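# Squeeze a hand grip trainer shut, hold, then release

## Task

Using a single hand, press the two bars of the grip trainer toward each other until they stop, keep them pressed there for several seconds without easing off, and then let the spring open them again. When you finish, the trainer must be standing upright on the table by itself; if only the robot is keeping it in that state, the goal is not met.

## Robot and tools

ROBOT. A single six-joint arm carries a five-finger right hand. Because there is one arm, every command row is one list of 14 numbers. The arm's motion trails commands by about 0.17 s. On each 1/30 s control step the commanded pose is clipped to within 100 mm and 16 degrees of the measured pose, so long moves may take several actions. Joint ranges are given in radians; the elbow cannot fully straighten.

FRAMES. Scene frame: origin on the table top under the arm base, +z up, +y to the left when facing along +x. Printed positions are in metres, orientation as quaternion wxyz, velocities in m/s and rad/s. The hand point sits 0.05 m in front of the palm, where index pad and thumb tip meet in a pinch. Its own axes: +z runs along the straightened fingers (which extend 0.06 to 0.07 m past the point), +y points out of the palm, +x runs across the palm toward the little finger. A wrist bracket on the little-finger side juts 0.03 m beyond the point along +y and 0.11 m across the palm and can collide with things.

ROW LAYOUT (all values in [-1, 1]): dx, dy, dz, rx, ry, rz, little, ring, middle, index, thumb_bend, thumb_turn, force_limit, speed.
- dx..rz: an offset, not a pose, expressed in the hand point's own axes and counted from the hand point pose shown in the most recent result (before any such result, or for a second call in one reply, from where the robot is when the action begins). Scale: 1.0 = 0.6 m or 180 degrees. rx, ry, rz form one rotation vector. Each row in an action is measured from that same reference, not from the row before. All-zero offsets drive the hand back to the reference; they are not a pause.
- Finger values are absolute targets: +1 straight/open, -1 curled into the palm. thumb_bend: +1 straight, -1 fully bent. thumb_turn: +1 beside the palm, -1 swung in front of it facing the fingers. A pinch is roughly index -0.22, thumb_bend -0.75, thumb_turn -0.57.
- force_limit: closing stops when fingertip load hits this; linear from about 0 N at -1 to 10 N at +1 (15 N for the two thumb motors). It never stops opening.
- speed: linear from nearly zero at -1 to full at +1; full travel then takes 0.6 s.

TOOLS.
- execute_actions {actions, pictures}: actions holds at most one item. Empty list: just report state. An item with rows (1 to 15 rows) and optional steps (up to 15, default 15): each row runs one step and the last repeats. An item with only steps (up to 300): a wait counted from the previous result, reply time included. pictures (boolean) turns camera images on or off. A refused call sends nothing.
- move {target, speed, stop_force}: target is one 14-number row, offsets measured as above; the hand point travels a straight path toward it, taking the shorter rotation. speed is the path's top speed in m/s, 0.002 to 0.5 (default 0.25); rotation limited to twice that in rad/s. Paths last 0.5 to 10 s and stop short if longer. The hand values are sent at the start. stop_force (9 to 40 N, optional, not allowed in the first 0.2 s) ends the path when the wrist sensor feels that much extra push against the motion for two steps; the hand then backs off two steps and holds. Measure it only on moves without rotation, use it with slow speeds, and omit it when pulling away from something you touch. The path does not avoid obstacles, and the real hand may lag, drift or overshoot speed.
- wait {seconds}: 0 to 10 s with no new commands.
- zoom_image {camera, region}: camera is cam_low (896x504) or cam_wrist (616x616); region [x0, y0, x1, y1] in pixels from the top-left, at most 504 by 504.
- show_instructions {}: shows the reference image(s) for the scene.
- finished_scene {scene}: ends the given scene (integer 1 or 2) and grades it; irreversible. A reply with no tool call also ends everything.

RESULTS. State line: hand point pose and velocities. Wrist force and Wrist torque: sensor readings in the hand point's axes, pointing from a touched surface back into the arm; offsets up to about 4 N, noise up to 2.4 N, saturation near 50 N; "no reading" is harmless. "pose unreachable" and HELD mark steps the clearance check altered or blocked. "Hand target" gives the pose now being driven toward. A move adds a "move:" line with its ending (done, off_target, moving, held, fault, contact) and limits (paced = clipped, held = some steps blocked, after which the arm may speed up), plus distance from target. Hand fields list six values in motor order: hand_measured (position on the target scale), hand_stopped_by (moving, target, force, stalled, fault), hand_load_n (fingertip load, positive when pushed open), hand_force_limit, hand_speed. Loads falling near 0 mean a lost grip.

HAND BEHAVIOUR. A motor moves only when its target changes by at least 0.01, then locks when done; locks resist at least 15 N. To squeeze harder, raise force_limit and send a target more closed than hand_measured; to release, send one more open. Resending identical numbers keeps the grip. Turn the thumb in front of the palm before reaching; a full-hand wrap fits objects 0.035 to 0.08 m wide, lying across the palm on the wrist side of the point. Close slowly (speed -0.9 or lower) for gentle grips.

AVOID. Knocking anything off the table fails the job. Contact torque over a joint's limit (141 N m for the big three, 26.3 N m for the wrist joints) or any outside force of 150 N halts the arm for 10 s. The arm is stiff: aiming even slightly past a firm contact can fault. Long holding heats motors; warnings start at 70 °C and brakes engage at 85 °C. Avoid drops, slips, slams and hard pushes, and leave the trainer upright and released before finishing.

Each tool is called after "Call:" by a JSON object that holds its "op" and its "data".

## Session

Call:
{"op": "execute_actions", "data": {"actions": []}}

Scene clock: 0.00 s of 4800.00 s.
end_effector_position=(-0.0107, +0.4129, +0.3677) hand_measured=(+1.000, +1.000, +1.000, +1.000, +1.000, +1.000) hand_load_n=(+0.0, +0.0, +0.0, +0.0, +0.0, +0.0) hand_stopped_by=(target, target, target, target, target, target) hand_force_limit=0.00 hand_speed=-0.80 end_effector_quat_wxyz=(-0.026, +0.058, +0.996, +0.071) end_effector_velocity=(-0.000, -0.000, +0.000) end_effector_angular_velocity=(+0.000, -0.000, +0.000)
Joint positions: [ 1.318 -1.624  1.568  1.487  1.438 -0.261]
Joint velocities: [-0. -0. -0.  0. -0. -0.]
Motor temperatures (°C, as the motors report them): [27 30 30 31 32 34]
Wrist force (N, on the end effector, along its own x y z axes, offset not removed): no reading
Wrist torque (N m, same axes, about the end effector's origin, offset not removed): no reading
Hand target: -0.011, +0.413, +0.368; -0.026, +0.058, +0.996, +0.071
camera_calibration (this result's frames):
cam_wrist: T_world_to_cam=[[0.224873, 0.969445, 0.0980179, -0.43007], [0.830093, -0.24328, 0.501758, -0.0788496], [0.510273, -0.0314679, -0.859437, 0.460631], [0, 0, 0, 1]] pos_world=[-0.0728834, 0.412242, 0.477601]

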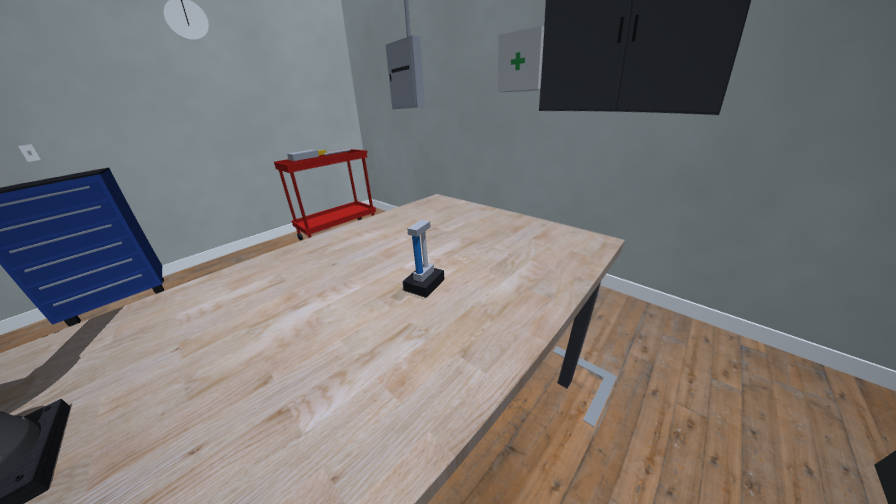

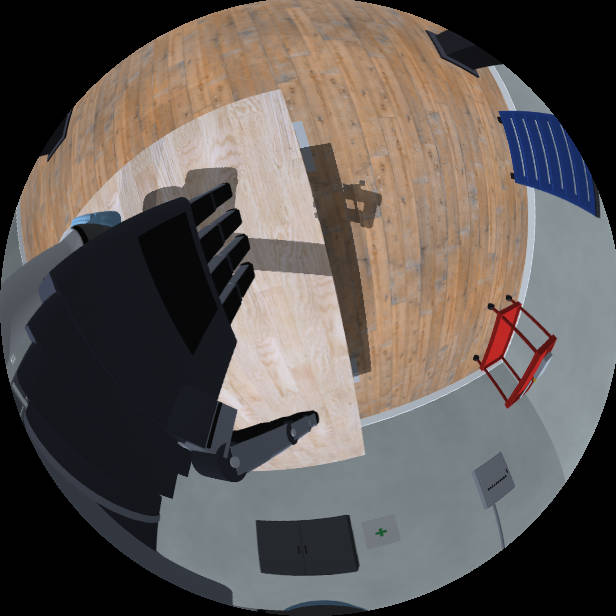

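Call:
{"op": "zoom_image", "data": {"camera": "cam_low", "region": [370, 210, 480, 310]}}

Region (370, 210, 480, 310) of cam_low's 896x504 image, scaled by 4.582, with more detail than that image has; it fills the top 458 rows of this view, and the rest is white.

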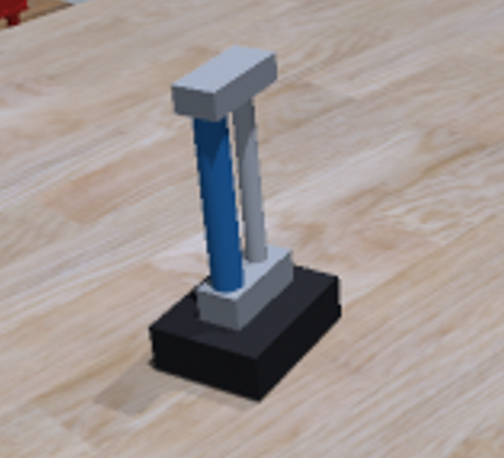

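Call:
{"op": "move", "data": {"target": [-0.69,-0.25,0.12,0.321,-0.476,0.278,1,1,1,1,1,-0.6,1,0], "speed": 0.4}}

Call:
{"op": "move", "data": {"target": [0.195,0.547,0.463,0,0,0,1,1,1,1,1,-0.6,1,0], "speed": 0.3}}

Scene clock: 33.70 s of 4800.00 s.
end_effector_position=(+0.2404, +0.2939, +0.2921) hand_measured=(+1.000, +1.000, +1.000, +1.000, +1.000, -0.600) hand_load_n=(+0.0, +0.0, +0.0, +0.0, +0.0, +0.0) hand_stopped_by=(target, target, target, target, target, target) hand_force_limit=1.00 hand_speed=0.00 end_effector_quat_wxyz=(+0.391, +0.328, +0.813, -0.279) end_effector_velocity=(-0.000, -0.000, +0.000) end_effector_angular_velocity=(+0.001, -0.000, +0.000)
Joint positions: [ 1.216 -1.169  1.733  1.62   2.362  0.538]
Joint velocities: [ 0.    -0.001  0.     0.    -0.    -0.   ]
Motor temperatures (°C, as the motors report them): [27 30 30 31 32 34]
Wrist force (N, on the end effector, along its own x y z axes, offset not removed): [1.2 1.9 1.7]
Wrist torque (N m, same axes, about the end effector's origin, offset not removed): [0.13 -0.19 0.00]
Hand target: +0.240, +0.294, +0.292; +0.391, +0.328, +0.813, -0.279
Off the commanded pose: 0.158 m, 41 deg; position and orientation clipped at the last step of the last action.
After step 90, 27.83 s passed at rest.
move: held; limits=paced,held; held on 30 of 86 steps, including the last
pose unreachable: on one or more control steps of this call an arm could not follow its commanded pose, so it was not sent that pose on those steps. On the call's last step it was still not sent that pose. It may still have moved: this result reports where it is.
cause: the commanded pose would bring two parts of the arm too close to each other (joints 4 (wrist 1) to 6 (wrist 3) lie between them).
camera_calibration (this result's frames):
cam_wrist: T_world_to_cam=[[0.814239, 0.567014, -0.124541, -0.322201], [0.0821666, 0.0998089, 0.991608, -0.342458], [0.574686, -0.817639, 0.0346787, 0.218246], [0, 0, 0, 1]] pos_world=[0.165064, 0.395319, 0.291888]

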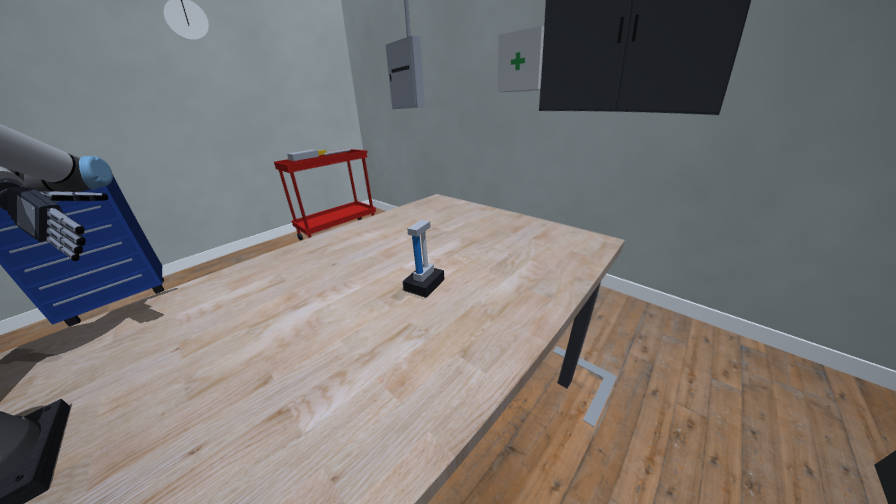

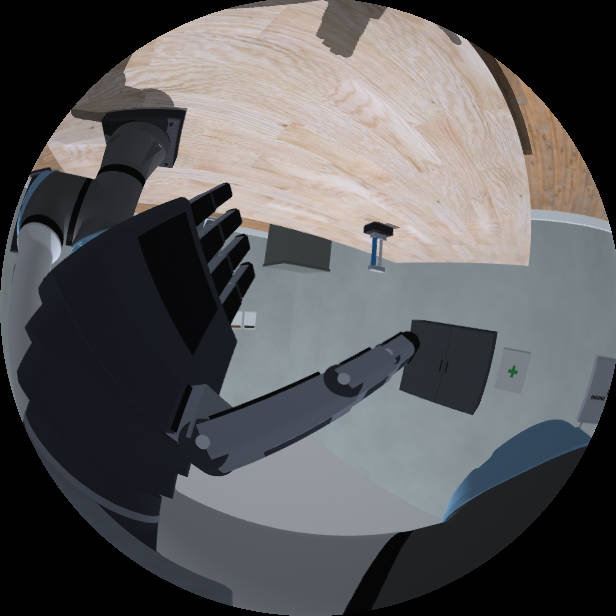

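Scene clock: 47.13 s of 4800.00 s.
end_effector_position=(+0.4532, +0.3116, +0.0760) hand_measured=(+1.000, +1.000, +1.000, +1.000, +1.000, -0.600) hand_load_n=(+0.5, +0.0, +0.0, +0.0, +0.0, +0.0) hand_stopped_by=(target, target, target, target, target, target) hand_force_limit=1.00 hand_speed=0.00 end_effector_quat_wxyz=(+0.393, +0.325, +0.810, -0.288) end_effector_velocity=(-0.000, -0.000, +0.000) end_effector_angular_velocity=(+0.000, -0.000, -0.000)
Joint positions: [ 0.9   -0.655  1.426  1.099  2.514  0.108]
Joint velocities: [-0. -0.  0.  0.  0.  0.]
Motor temperatures (°C, as the motors report them): [27 30 30 31 32 34]
Wrist force (N, on the end effector, along its own x y z axes, offset not removed): [-11.6 -2.3 -25.4]
Wrist torque (N m, same axes, about the end effector's origin, offset not removed): [2.10 1.10 -0.91]
Hand target: +0.453, +0.312, +0.076; +0.393, +0.325, +0.810, -0.288
Off the commanded pose: 0.143 m, 1 deg.
FORCE FAULT: contact force on the arm reached its limit, and the arm stopped for 10 seconds. The contact can be on any part of the arm, not only on its tool. The arm's remaining commands of this call were not run. The arm holds still and accepts commands again. Move the arm away from the contact; if what it grips holds it there, let go first. Pushing or pulling that hard again can fault the arm again.
move: fault; limits=paced
camera_calibration (this result's frames):
cam_wrist: T_world_to_cam=[[0.815874, 0.561882, -0.136522, -0.530618], [0.0832128, 0.119553, 0.989334, -0.153815], [0.572211, -0.818533, 0.0507844, 0.118073], [0, 0, 0, 1]] pos_world=[0.378154, 0.41318, 0.0737368]

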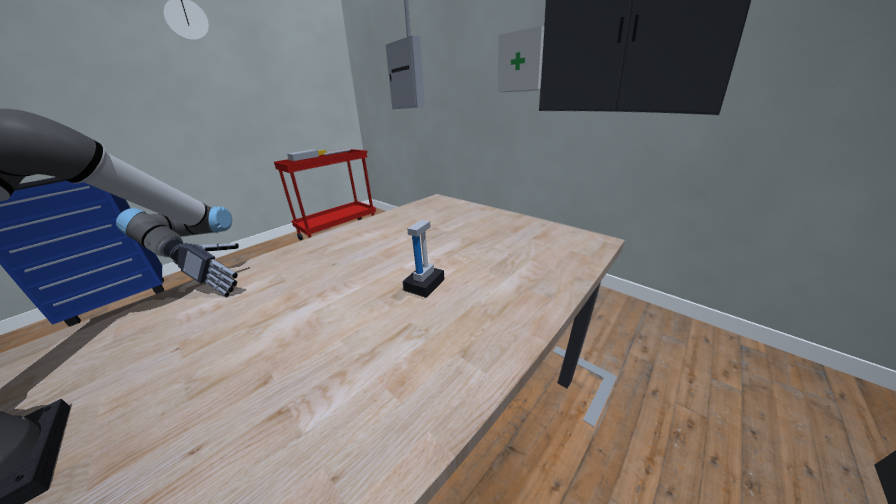

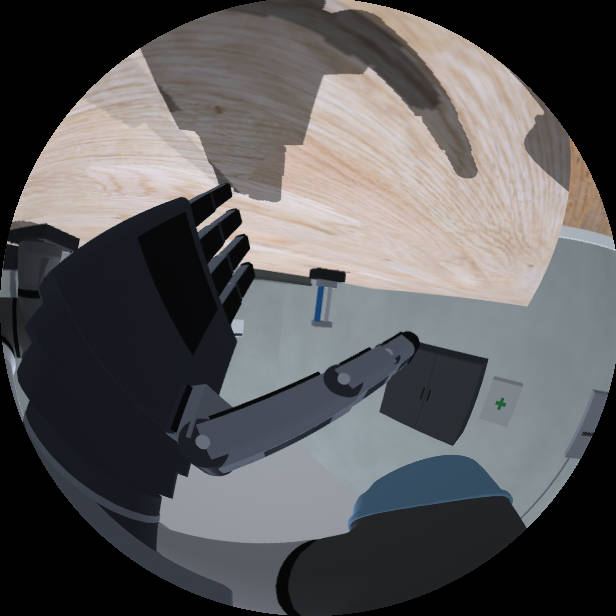

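Call:
{"op": "move", "data": {"target": [-0.165,-0.042,-0.105,0,0,0,1,1,1,1,1,-0.6,1,0], "speed": 0.15}}

Call:
{"op": "move", "data": {"target": [-0.24,0.052,0.198,-0.236,-0.196,0,1,1,1,1,1,-0.6,1,0], "speed": 0.25}}

Scene clock: 65.63 s of 4800.00 s.
end_effector_position=(+0.4533, +0.3119, +0.1958) hand_measured=(+1.000, +1.000, +1.000, +1.000, +1.000, -0.600) hand_load_n=(+0.0, +0.0, +0.0, +0.0, +0.0, +0.0) hand_stopped_by=(target, target, target, target, target, target) hand_force_limit=1.00 hand_speed=0.00 end_effector_quat_wxyz=(+0.393, +0.325, +0.810, -0.288) end_effector_velocity=(-0.000, -0.000, +0.002) end_effector_angular_velocity=(-0.001, +0.002, +0.000)
Joint positions: [ 0.89  -0.836  1.397  1.296  2.517  0.092]
Joint velocities: [-0.    -0.002 -0.001  0.005 -0.001 -0.001]
Motor temperatures (°C, as the motors report them): [27 30 30 31 32 34]
Wrist force (N, on the end effector, along its own x y z axes, offset not removed): [-0.5 -1.3 1.0]
Wrist torque (N m, same axes, about the end effector's origin, offset not removed): [-0.40 -0.11 -0.19]
Hand target: +0.453, +0.312, +0.196; +0.393, +0.325, +0.810, -0.288
Off the commanded pose: 0.000 m, 0 deg.
After step 90, 14.13 s passed at rest.
move: done
camera_calibration (this result's frames):
cam_wrist: T_world_to_cam=[[0.815756, 0.562007, -0.136713, -0.514463], [0.083335, 0.119696, 0.989307, -0.272487], [0.572361, -0.818426, 0.0508076, 0.11201], [0, 0, 0, 1]] pos_world=[0.378274, 0.413419, 0.193549]

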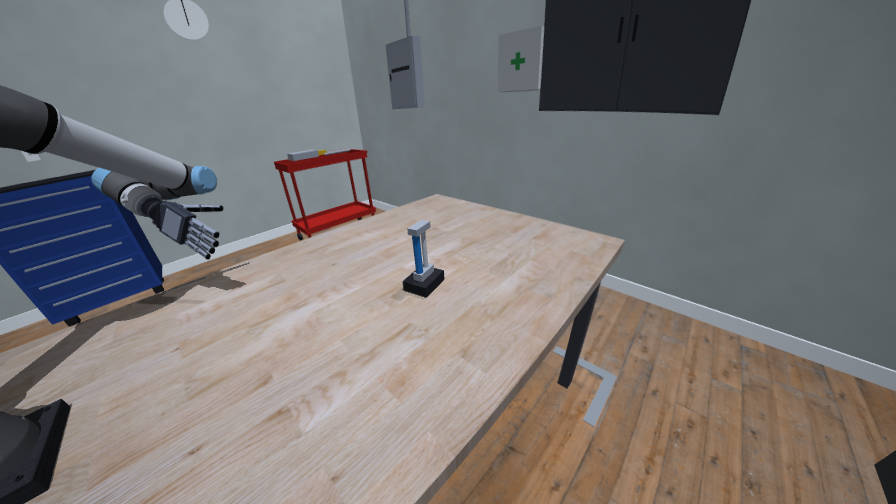

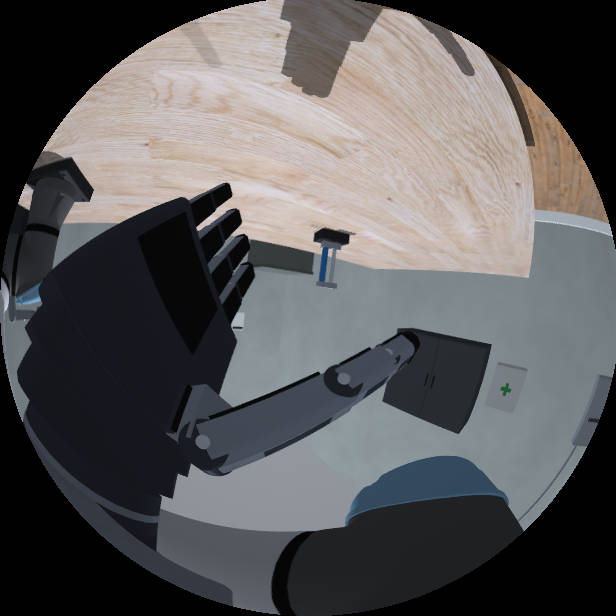

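Scene clock: 68.17 s of 4800.00 s.
end_effector_position=(+0.5992, +0.2019, +0.2463) hand_measured=(+1.000, +1.000, +1.000, +1.000, +1.000, -0.600) hand_load_n=(+0.0, +0.0, +0.0, +0.0, +0.0, +0.0) hand_stopped_by=(target, target, target, target, target, target) hand_force_limit=1.00 hand_speed=0.00 end_effector_quat_wxyz=(+0.704, +0.063, +0.704, -0.064) end_effector_velocity=(+0.002, -0.001, +0.000) end_effector_angular_velocity=(+0.001, -0.009, +0.014)
Joint positions: [ 0.267 -1.321  2.144 -0.788  1.882 -1.532]
Joint velocities: [-0.012  0.003  0.004 -0.018 -0.026 -0.001]
Motor temperatures (°C, as the motors report them): [27 30 30 31 32 34]
Wrist force (N, on the end effector, along its own x y z axes, offset not removed): [-5.7 -0.4 -1.2]
Wrist torque (N m, same axes, about the end effector's origin, offset not removed): [0.08 0.89 -0.35]
Hand target: +0.599, +0.202, +0.246; +0.705, +0.062, +0.704, -0.063
Off the commanded pose: 0.001 m, 0 deg.
move: done
camera_calibration (this result's frames):
cam_wrist: T_world_to_cam=[[0.20948, 0.971829, 0.108011, -0.344536], [-0.571041, 0.0319195, 0.820301, 0.129996], [0.793745, -0.233515, 0.56164, -0.440572], [0, 0, 0, 1]] pos_world=[0.496108, 0.2278, 0.178021]

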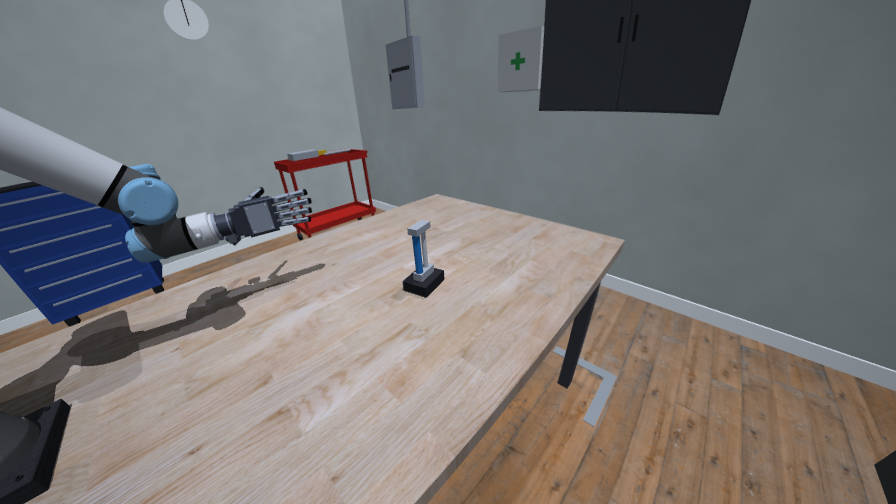

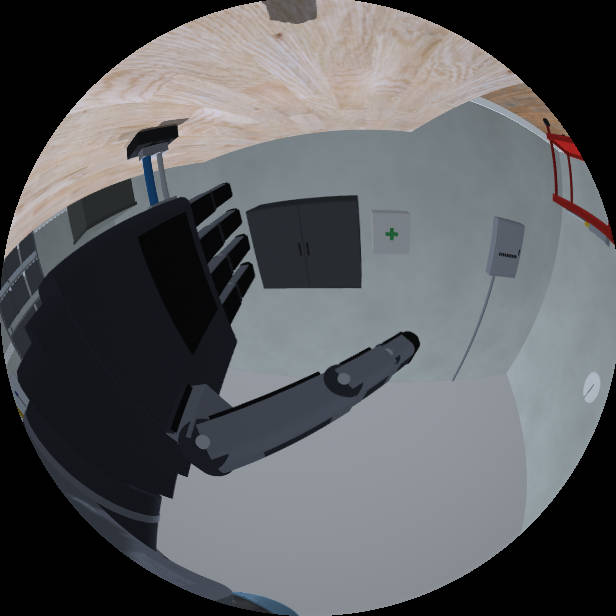

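Call:
{"op": "move", "data": {"target": [0.185,-0.251,0.342,0.361,0,0,1,1,1,1,1,-0.6,1,0], "speed": 0.2}}

Scene clock: 76.67 s of 4800.00 s.
end_effector_position=(+0.7736, +0.0170, +0.1349) hand_measured=(+1.000, +1.000, +1.000, +1.000, +1.000, -0.600) hand_load_n=(+0.0, +0.0, +0.0, +0.0, +0.0, +0.0) hand_stopped_by=(target, target, target, target, target, target) hand_force_limit=1.00 hand_speed=0.00 end_effector_quat_wxyz=(+0.565, +0.427, +0.557, -0.434) end_effector_velocity=(+0.002, -0.001, -0.001) end_effector_angular_velocity=(+0.024, +0.008, -0.013)
Joint positions: [ 0.295 -0.504  1.056 -0.313  3.036 -1.352]
Joint velocities: [ 0.     0.072 -0.149  0.344  0.007  0.264]
Motor temperatures (°C, as the motors report them): [27 30 30 31 32 34]
Wrist force (N, on the end effector, along its own x y z axes, offset not removed): [1.2 0.1 -0.4]
Wrist torque (N m, same axes, about the end effector's origin, offset not removed): [0.10 -0.12 0.22]
Hand target: +0.774, +0.017, +0.135; +0.564, +0.428, +0.558, -0.434
Off the commanded pose: 0.001 m, 1 deg.
After step 90, 2.10 s passed at rest.
move: done
camera_calibration (this result's frames):
cam_wrist: T_world_to_cam=[[0.967633, 0.227761, 0.108678, -0.763251], [-0.218785, 0.542488, 0.811073, 0.0468853], [0.125774, -0.808599, 0.57476, -0.0349301], [0, 0, 0, 1]] pos_world=[0.753198, 0.120159, 0.0649978]

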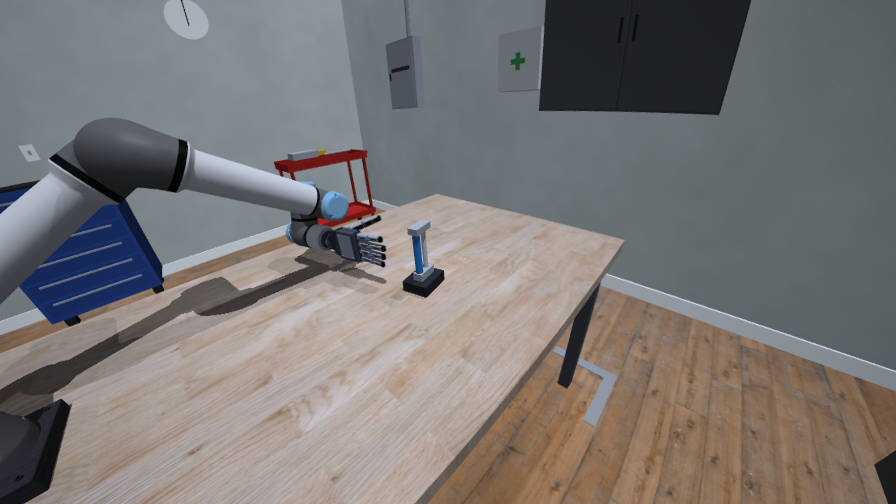

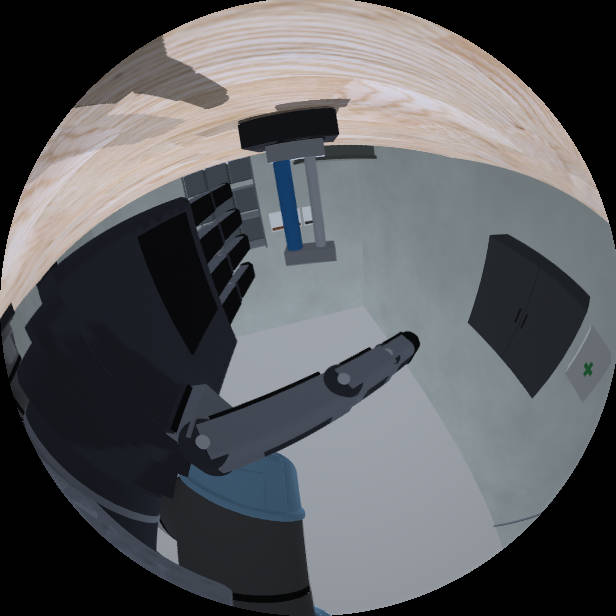

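Call:
{"op": "move", "data": {"target": [0,0.01,0.235,0,0,0,1,1,1,1,1,-0.6,1,0], "speed": 0.1}}

Scene clock: 96.53 s of 4800.00 s.
end_effector_position=(+0.8158, -0.1175, +0.1372) hand_measured=(+1.000, +1.000, +1.000, +1.000, +1.000, -0.600) hand_load_n=(+0.0, +0.0, +0.0, +0.0, +0.0, +0.0) hand_stopped_by=(target, target, target, target, target, target) hand_force_limit=1.00 hand_speed=0.00 end_effector_quat_wxyz=(+0.565, +0.427, +0.557, -0.434) end_effector_velocity=(+0.001, -0.002, -0.000) end_effector_angular_velocity=(-0.000, -0.000, +0.000)
Joint positions: [ 0.095 -0.52   1.093 -0.489  2.839 -1.51 ]
Joint velocities: [-0.003  0.001 -0.001 -0.001 -0.003 -0.001]
Motor temperatures (°C, as the motors report them): [27 30 30 31 32 34]
Wrist force (N, on the end effector, along its own x y z axes, offset not removed): [1.2 0.9 2.6]
Wrist torque (N m, same axes, about the end effector's origin, offset not removed): [-0.07 -0.30 0.33]
Hand target: +0.816, -0.118, +0.137; +0.565, +0.427, +0.557, -0.434
Off the commanded pose: 0.000 m, 0 deg.
After step 100, 14.60 s passed at rest.
move: done
camera_calibration (this result's frames):
cam_wrist: T_world_to_cam=[[0.967636, 0.227754, 0.108668, -0.773744], [-0.218778, 0.542527, 0.811049, 0.127197], [0.125764, -0.808574, 0.574796, -0.150268], [0, 0, 0, 1]] pos_world=[0.795428, -0.0142876, 0.0672914]

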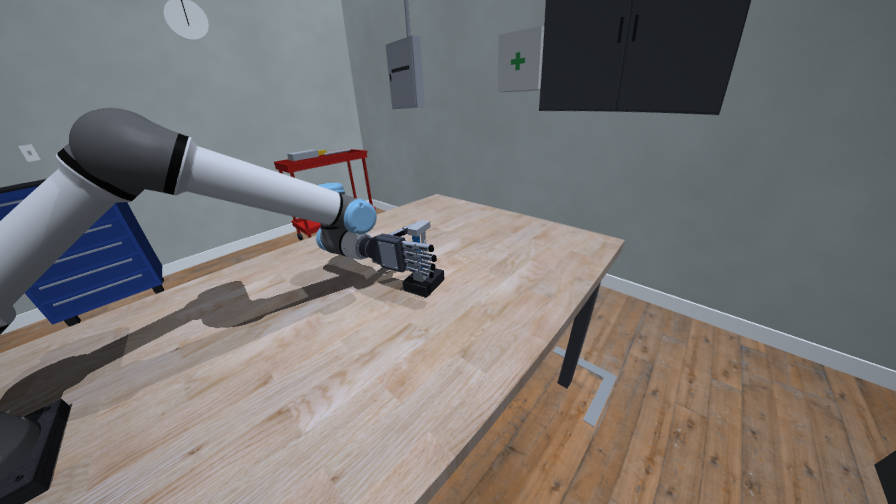

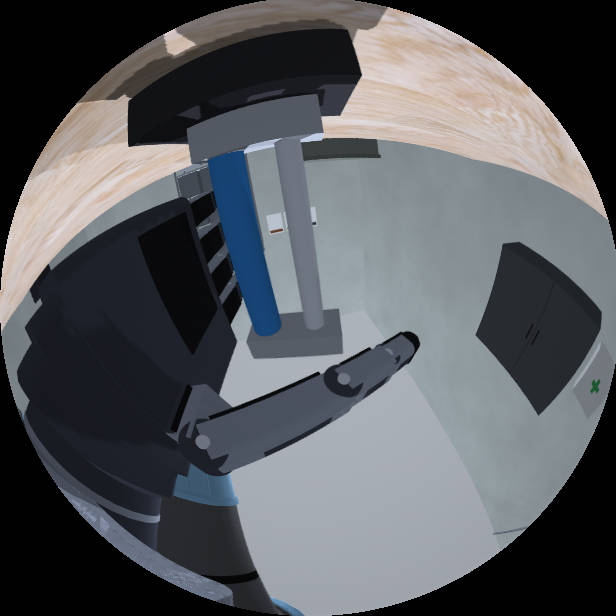

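Call:
{"op": "move", "data": {"target": [0.012,-0.003,0.063,0,-0.011,0,1,1,1,1,1,-0.6,1,0], "speed": 0.03}}

Call:
{"op": "move", "data": {"target": [0,0,0,0,0,0,-0.5,-0.5,-0.5,0.2,-1,-0.6,1,-0.5]}}

Scene clock: 107.80 s of 4800.00 s.
end_effector_position=(+0.8238, -0.1543, +0.1307) hand_measured=(+1.000, +1.000, +1.000, +1.000, +1.000, -0.600) hand_load_n=(+0.0, +0.0, +0.0, +0.0, +0.0, +0.0) hand_stopped_by=(target, target, target, target, target, target) hand_force_limit=1.00 hand_speed=0.00 end_effector_quat_wxyz=(+0.575, +0.419, +0.547, -0.442) end_effector_velocity=(+0.000, -0.002, -0.001) end_effector_angular_velocity=(-0.003, +0.001, -0.000)
Joint positions: [ 0.042 -0.513  1.128 -0.642  2.786 -1.615]
Joint velocities: [-0.003  0.001  0.002 -0.01  -0.003 -0.008]
Motor temperatures (°C, as the motors report them): [27 30 30 31 32 34]
Wrist force (N, on the end effector, along its own x y z axes, offset not removed): [-1.7 -1.8 -3.3]
Wrist torque (N m, same axes, about the end effector's origin, offset not removed): [-0.18 0.28 -0.11]
Hand target: +0.824, -0.155, +0.131; +0.575, +0.419, +0.547, -0.442
Off the commanded pose: 0.000 m, 0 deg.
After step 90, 6.63 s passed at rest.
move: done
camera_calibration (this result's frames):
cam_wrist: T_world_to_cam=[[0.96667, 0.231357, 0.109648, -0.771159], [-0.225872, 0.569011, 0.790701, 0.166835], [0.120543, -0.789114, 0.602303, -0.173613], [0, 0, 0, 1]] pos_world=[0.804067, -0.0535187, 0.0572078]

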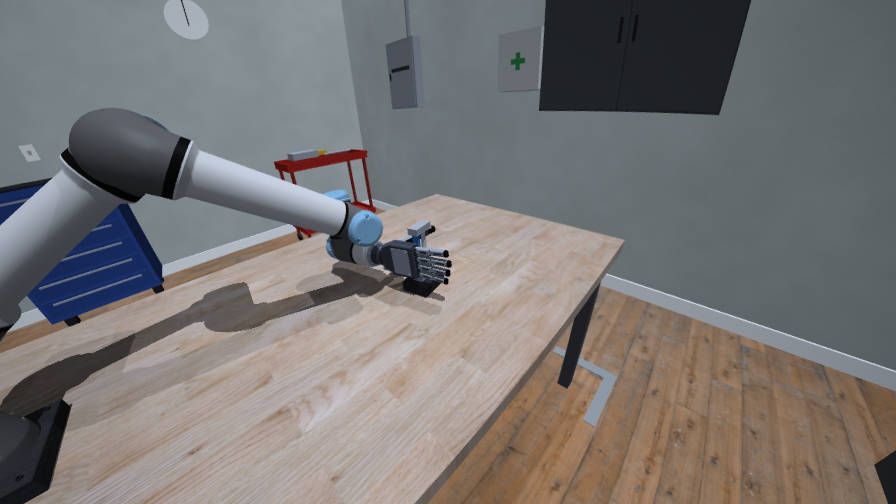

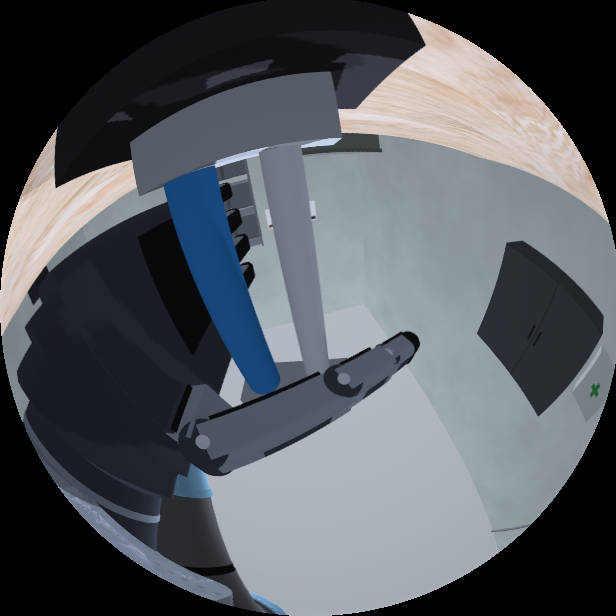

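Scene clock: 111.63 s of 4800.00 s.
end_effector_position=(+0.8238, -0.1543, +0.1307) hand_measured=(-0.500, -0.500, -0.500, +0.200, -0.836, -0.600) hand_load_n=(+0.0, +0.0, +0.0, +0.0, +14.5, +2.5) hand_stopped_by=(target, target, target, target, force, target) hand_force_limit=1.00 hand_speed=-0.50 end_effector_quat_wxyz=(+0.575, +0.419, +0.547, -0.442) end_effector_velocity=(+0.000, +0.000, +0.000) end_effector_angular_velocity=(-0.000, -0.000, +0.000)
Joint positions: [ 0.042 -0.513  1.128 -0.642  2.786 -1.615]
Joint velocities: [ 0. -0. -0.  0. -0. -0.]
Motor temperatures (°C, as the motors report them): [27 30 30 31 32 34]
Wrist force (N, on the end effector, along its own x y z axes, offset not removed): [-4.2 7.7 -1.0]
Wrist torque (N m, same axes, about the end effector's origin, offset not removed): [0.37 0.03 0.64]
Hand target: +0.824, -0.154, +0.131; +0.575, +0.419, +0.547, -0.442
Off the commanded pose: 0.000 m, 0 deg.
move: done
camera_calibration (this result's frames):
cam_wrist: T_world_to_cam=[[0.966664, 0.231374, 0.109664, -0.771162], [-0.225895, 0.569006, 0.790699, 0.166846], [0.120548, -0.789113, 0.602304, -0.173606], [0, 0, 0, 1]] pos_world=[0.804072, -0.0535044, 0.0572076]

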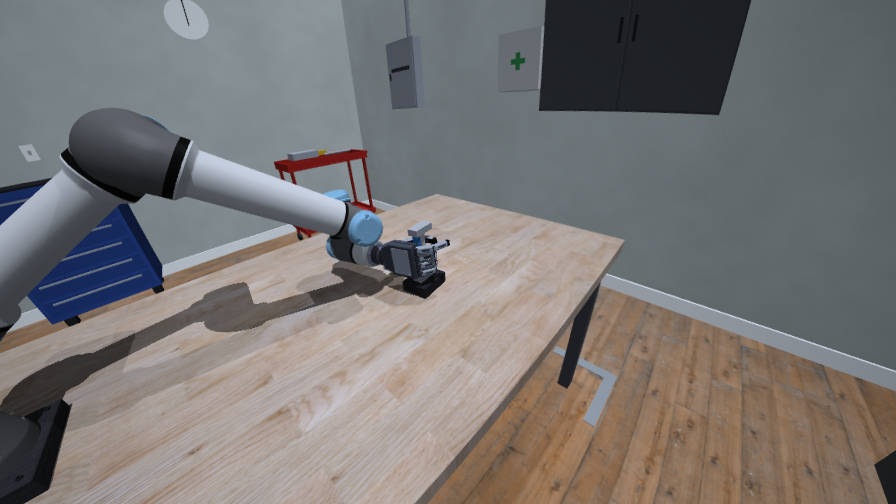

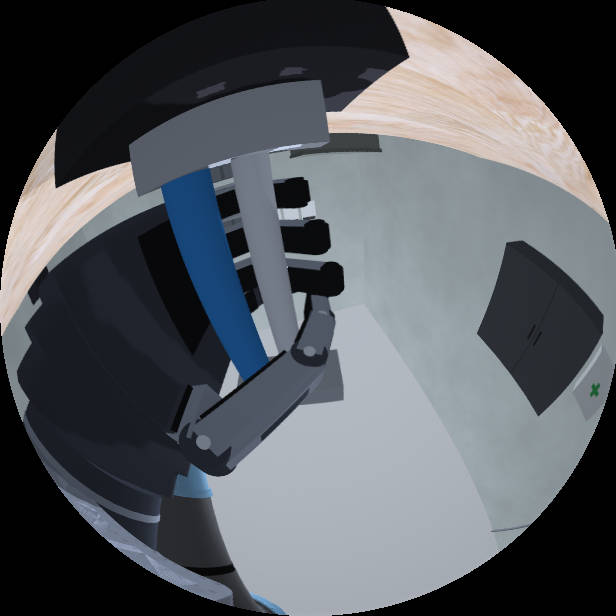

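Good progress from the thumb alone. Add fingers.

Call:
{"op": "move", "data": {"target": [0,0,0,0,0,0,-1,-1,-1,0.2,-1,-0.6,1,-0.7]}}

Call:
{"op": "move", "data": {"target": [0,0,0,0,0,0,-0.98,-0.98,-0.98,0.2,-0.98,-0.6,1,-0.4]}}

Call:
{"op": "move", "data": {"target": [0,0,0,0,0,0,-1,-1,-1,0.2,-1,-0.6,1,-0.4]}}

Scene clock: 120.37 s of 4800.00 s.
end_effector_position=(+0.8238, -0.1543, +0.1307) hand_measured=(-0.844, -0.812, -0.792, +0.200, -0.836, -0.600) hand_load_n=(+9.5, +7.0, +3.5, +0.0, +7.0, -1.5) hand_stopped_by=(force, force, force, target, force, target) hand_force_limit=1.00 hand_speed=-0.70 end_effector_quat_wxyz=(+0.575, +0.419, +0.547, -0.442) end_effector_velocity=(+0.000, -0.000, +0.000) end_effector_angular_velocity=(-0.000, -0.001, +0.000)
Joint positions: [ 0.042 -0.513  1.128 -0.642  2.786 -1.615]
Joint velocities: [-0.    -0.001  0.    -0.    -0.    -0.   ]
Motor temperatures (°C, as the motors report them): [27 30 30 31 32 34]
Wrist force (N, on the end effector, along its own x y z axes, offset not removed): [-5.7 -1.8 3.2]
Wrist torque (N m, same axes, about the end effector's origin, offset not removed): [-0.16 -0.63 -0.14]
Hand target: +0.824, -0.154, +0.131; +0.575, +0.419, +0.547, -0.442
Off the commanded pose: 0.000 m, 0 deg.
After step 90, 4.77 s passed at rest.
move: done
camera_calibration (this result's frames):
cam_wrist: T_world_to_cam=[[0.966677, 0.23132, 0.109662, -0.771159], [-0.225861, 0.569017, 0.7907, 0.166841], [0.120505, -0.78912, 0.602302, -0.173608], [0, 0, 0, 1]] pos_world=[0.804065, -0.0535484, 0.0572104]

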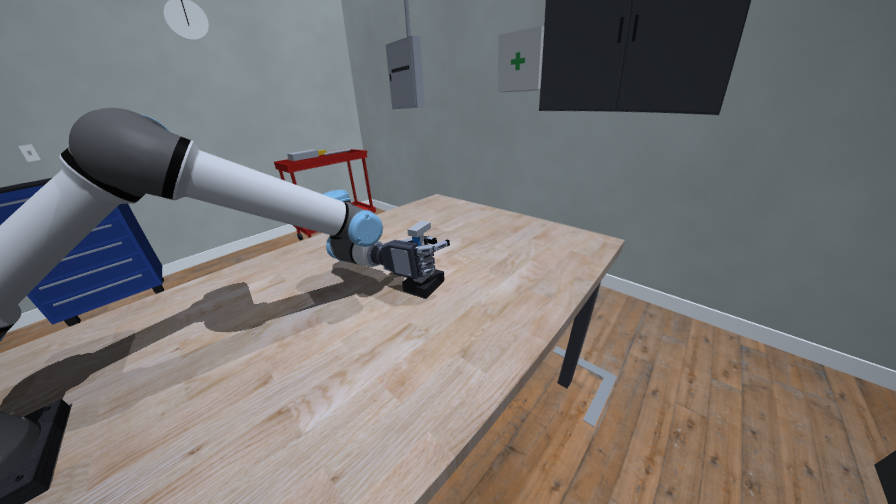

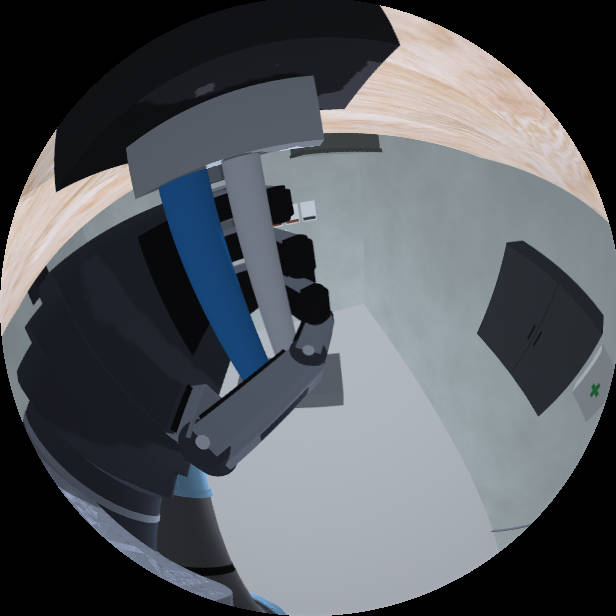

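Scene clock: 120.87 s of 4800.00 s.
end_effector_position=(+0.8238, -0.1543, +0.1307) hand_measured=(-0.872, -0.866, -0.858, +0.200, -0.966, -0.600) hand_load_n=(+1.0, +9.0, +9.0, +0.0, +8.5, +0.0) hand_stopped_by=(force, force, force, target, stalled, target) hand_force_limit=1.00 hand_speed=-0.40 end_effector_quat_wxyz=(+0.575, +0.419, +0.547, -0.442) end_effector_velocity=(+0.000, +0.000, +0.000) end_effector_angular_velocity=(-0.000, -0.000, +0.000)
Joint positions: [ 0.042 -0.513  1.128 -0.642  2.786 -1.615]
Joint velocities: [ 0. -0. -0.  0.  0.  0.]
Motor temperatures (°C, as the motors report them): [27 30 30 31 32 34]
Wrist force (N, on the end effector, along its own x y z axes, offset not removed): [-1.5 -1.3 1.3]
Wrist torque (N m, same axes, about the end effector's origin, offset not removed): [0.01 -0.79 0.00]
Hand target: +0.824, -0.154, +0.131; +0.575, +0.419, +0.547, -0.442
Off the commanded pose: 0.000 m, 0 deg.
move: done
camera_calibration (this result's frames):
cam_wrist: T_world_to_cam=[[0.966679, 0.231312, 0.109662, -0.77116], [-0.225856, 0.569018, 0.7907, 0.166837], [0.120498, -0.789122, 0.602301, -0.173603], [0, 0, 0, 1]] pos_world=[0.804064, -0.0535493, 0.0572103]

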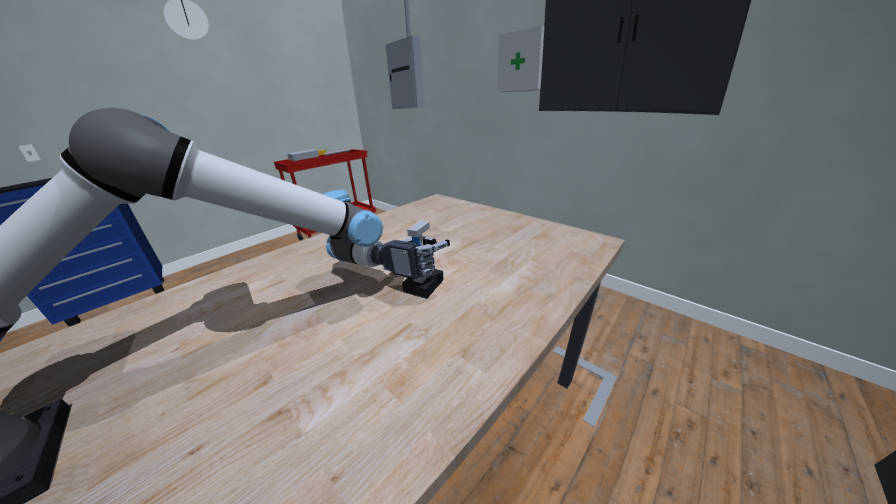

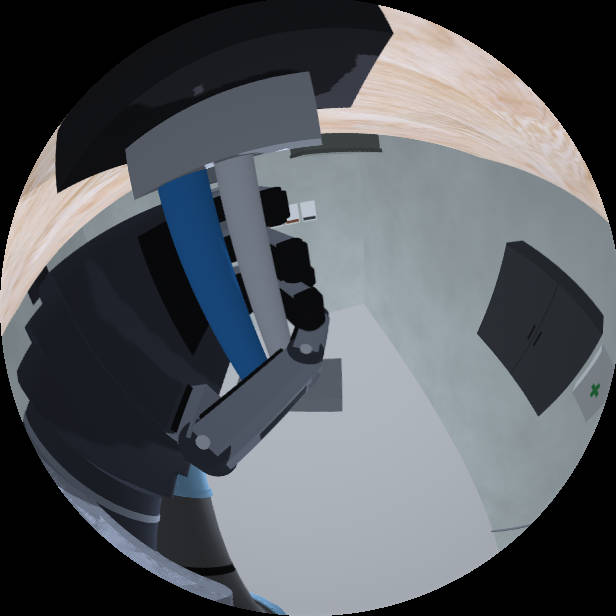

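Scene clock: 121.37 s of 4800.00 s.
end_effector_position=(+0.8238, -0.1543, +0.1307) hand_measured=(-0.904, -0.874, -0.868, +0.200, -0.988, -0.600) hand_load_n=(+11.0, +9.0, +10.0, +0.0, +8.5, -0.5) hand_stopped_by=(force, force, force, target, stalled, target) hand_force_limit=1.00 hand_speed=-0.40 end_effector_quat_wxyz=(+0.575, +0.419, +0.547, -0.442) end_effector_velocity=(-0.000, -0.000, +0.000) end_effector_angular_velocity=(-0.000, -0.000, -0.000)
Joint positions: [ 0.042 -0.513  1.128 -0.642  2.786 -1.615]
Joint velocities: [-0. -0. -0.  0.  0. -0.]
Motor temperatures (°C, as the motors report them): [27 30 30 31 32 34]
Wrist force (N, on the end effector, along its own x y z axes, offset not removed): [-6.1 0.8 3.1]
Wrist torque (N m, same axes, about the end effector's origin, offset not removed): [0.31 0.22 -0.05]
Hand target: +0.824, -0.154, +0.131; +0.575, +0.419, +0.547, -0.442
Off the commanded pose: 0.000 m, 0 deg.
move: done
camera_calibration (this result's frames):
cam_wrist: T_world_to_cam=[[0.966679, 0.231312, 0.109663, -0.77116], [-0.225857, 0.569018, 0.7907, 0.166838], [0.120498, -0.789122, 0.602301, -0.173603], [0, 0, 0, 1]] pos_world=[0.804064, -0.0535493, 0.0572103]

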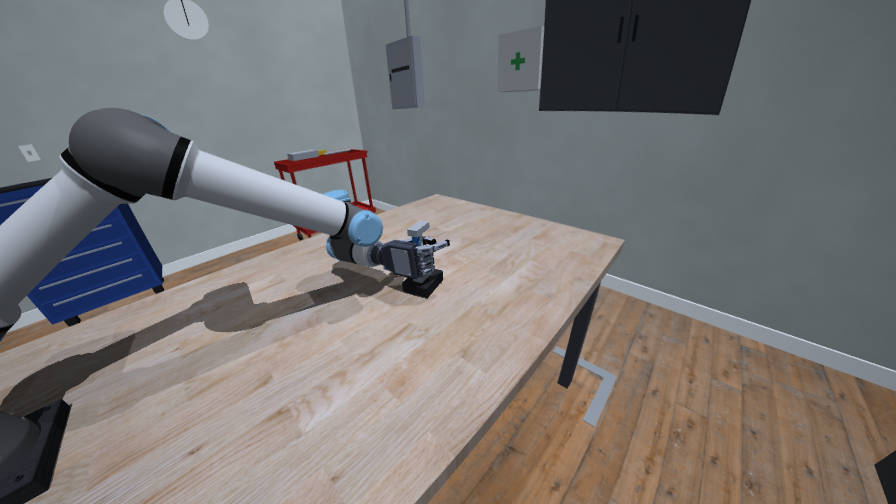

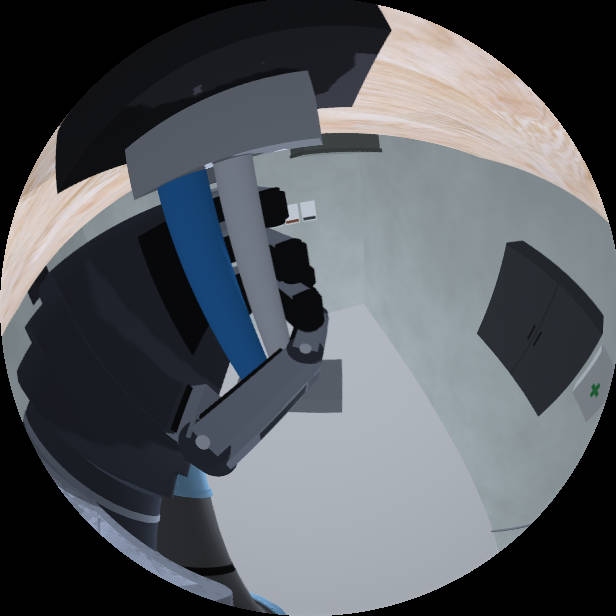

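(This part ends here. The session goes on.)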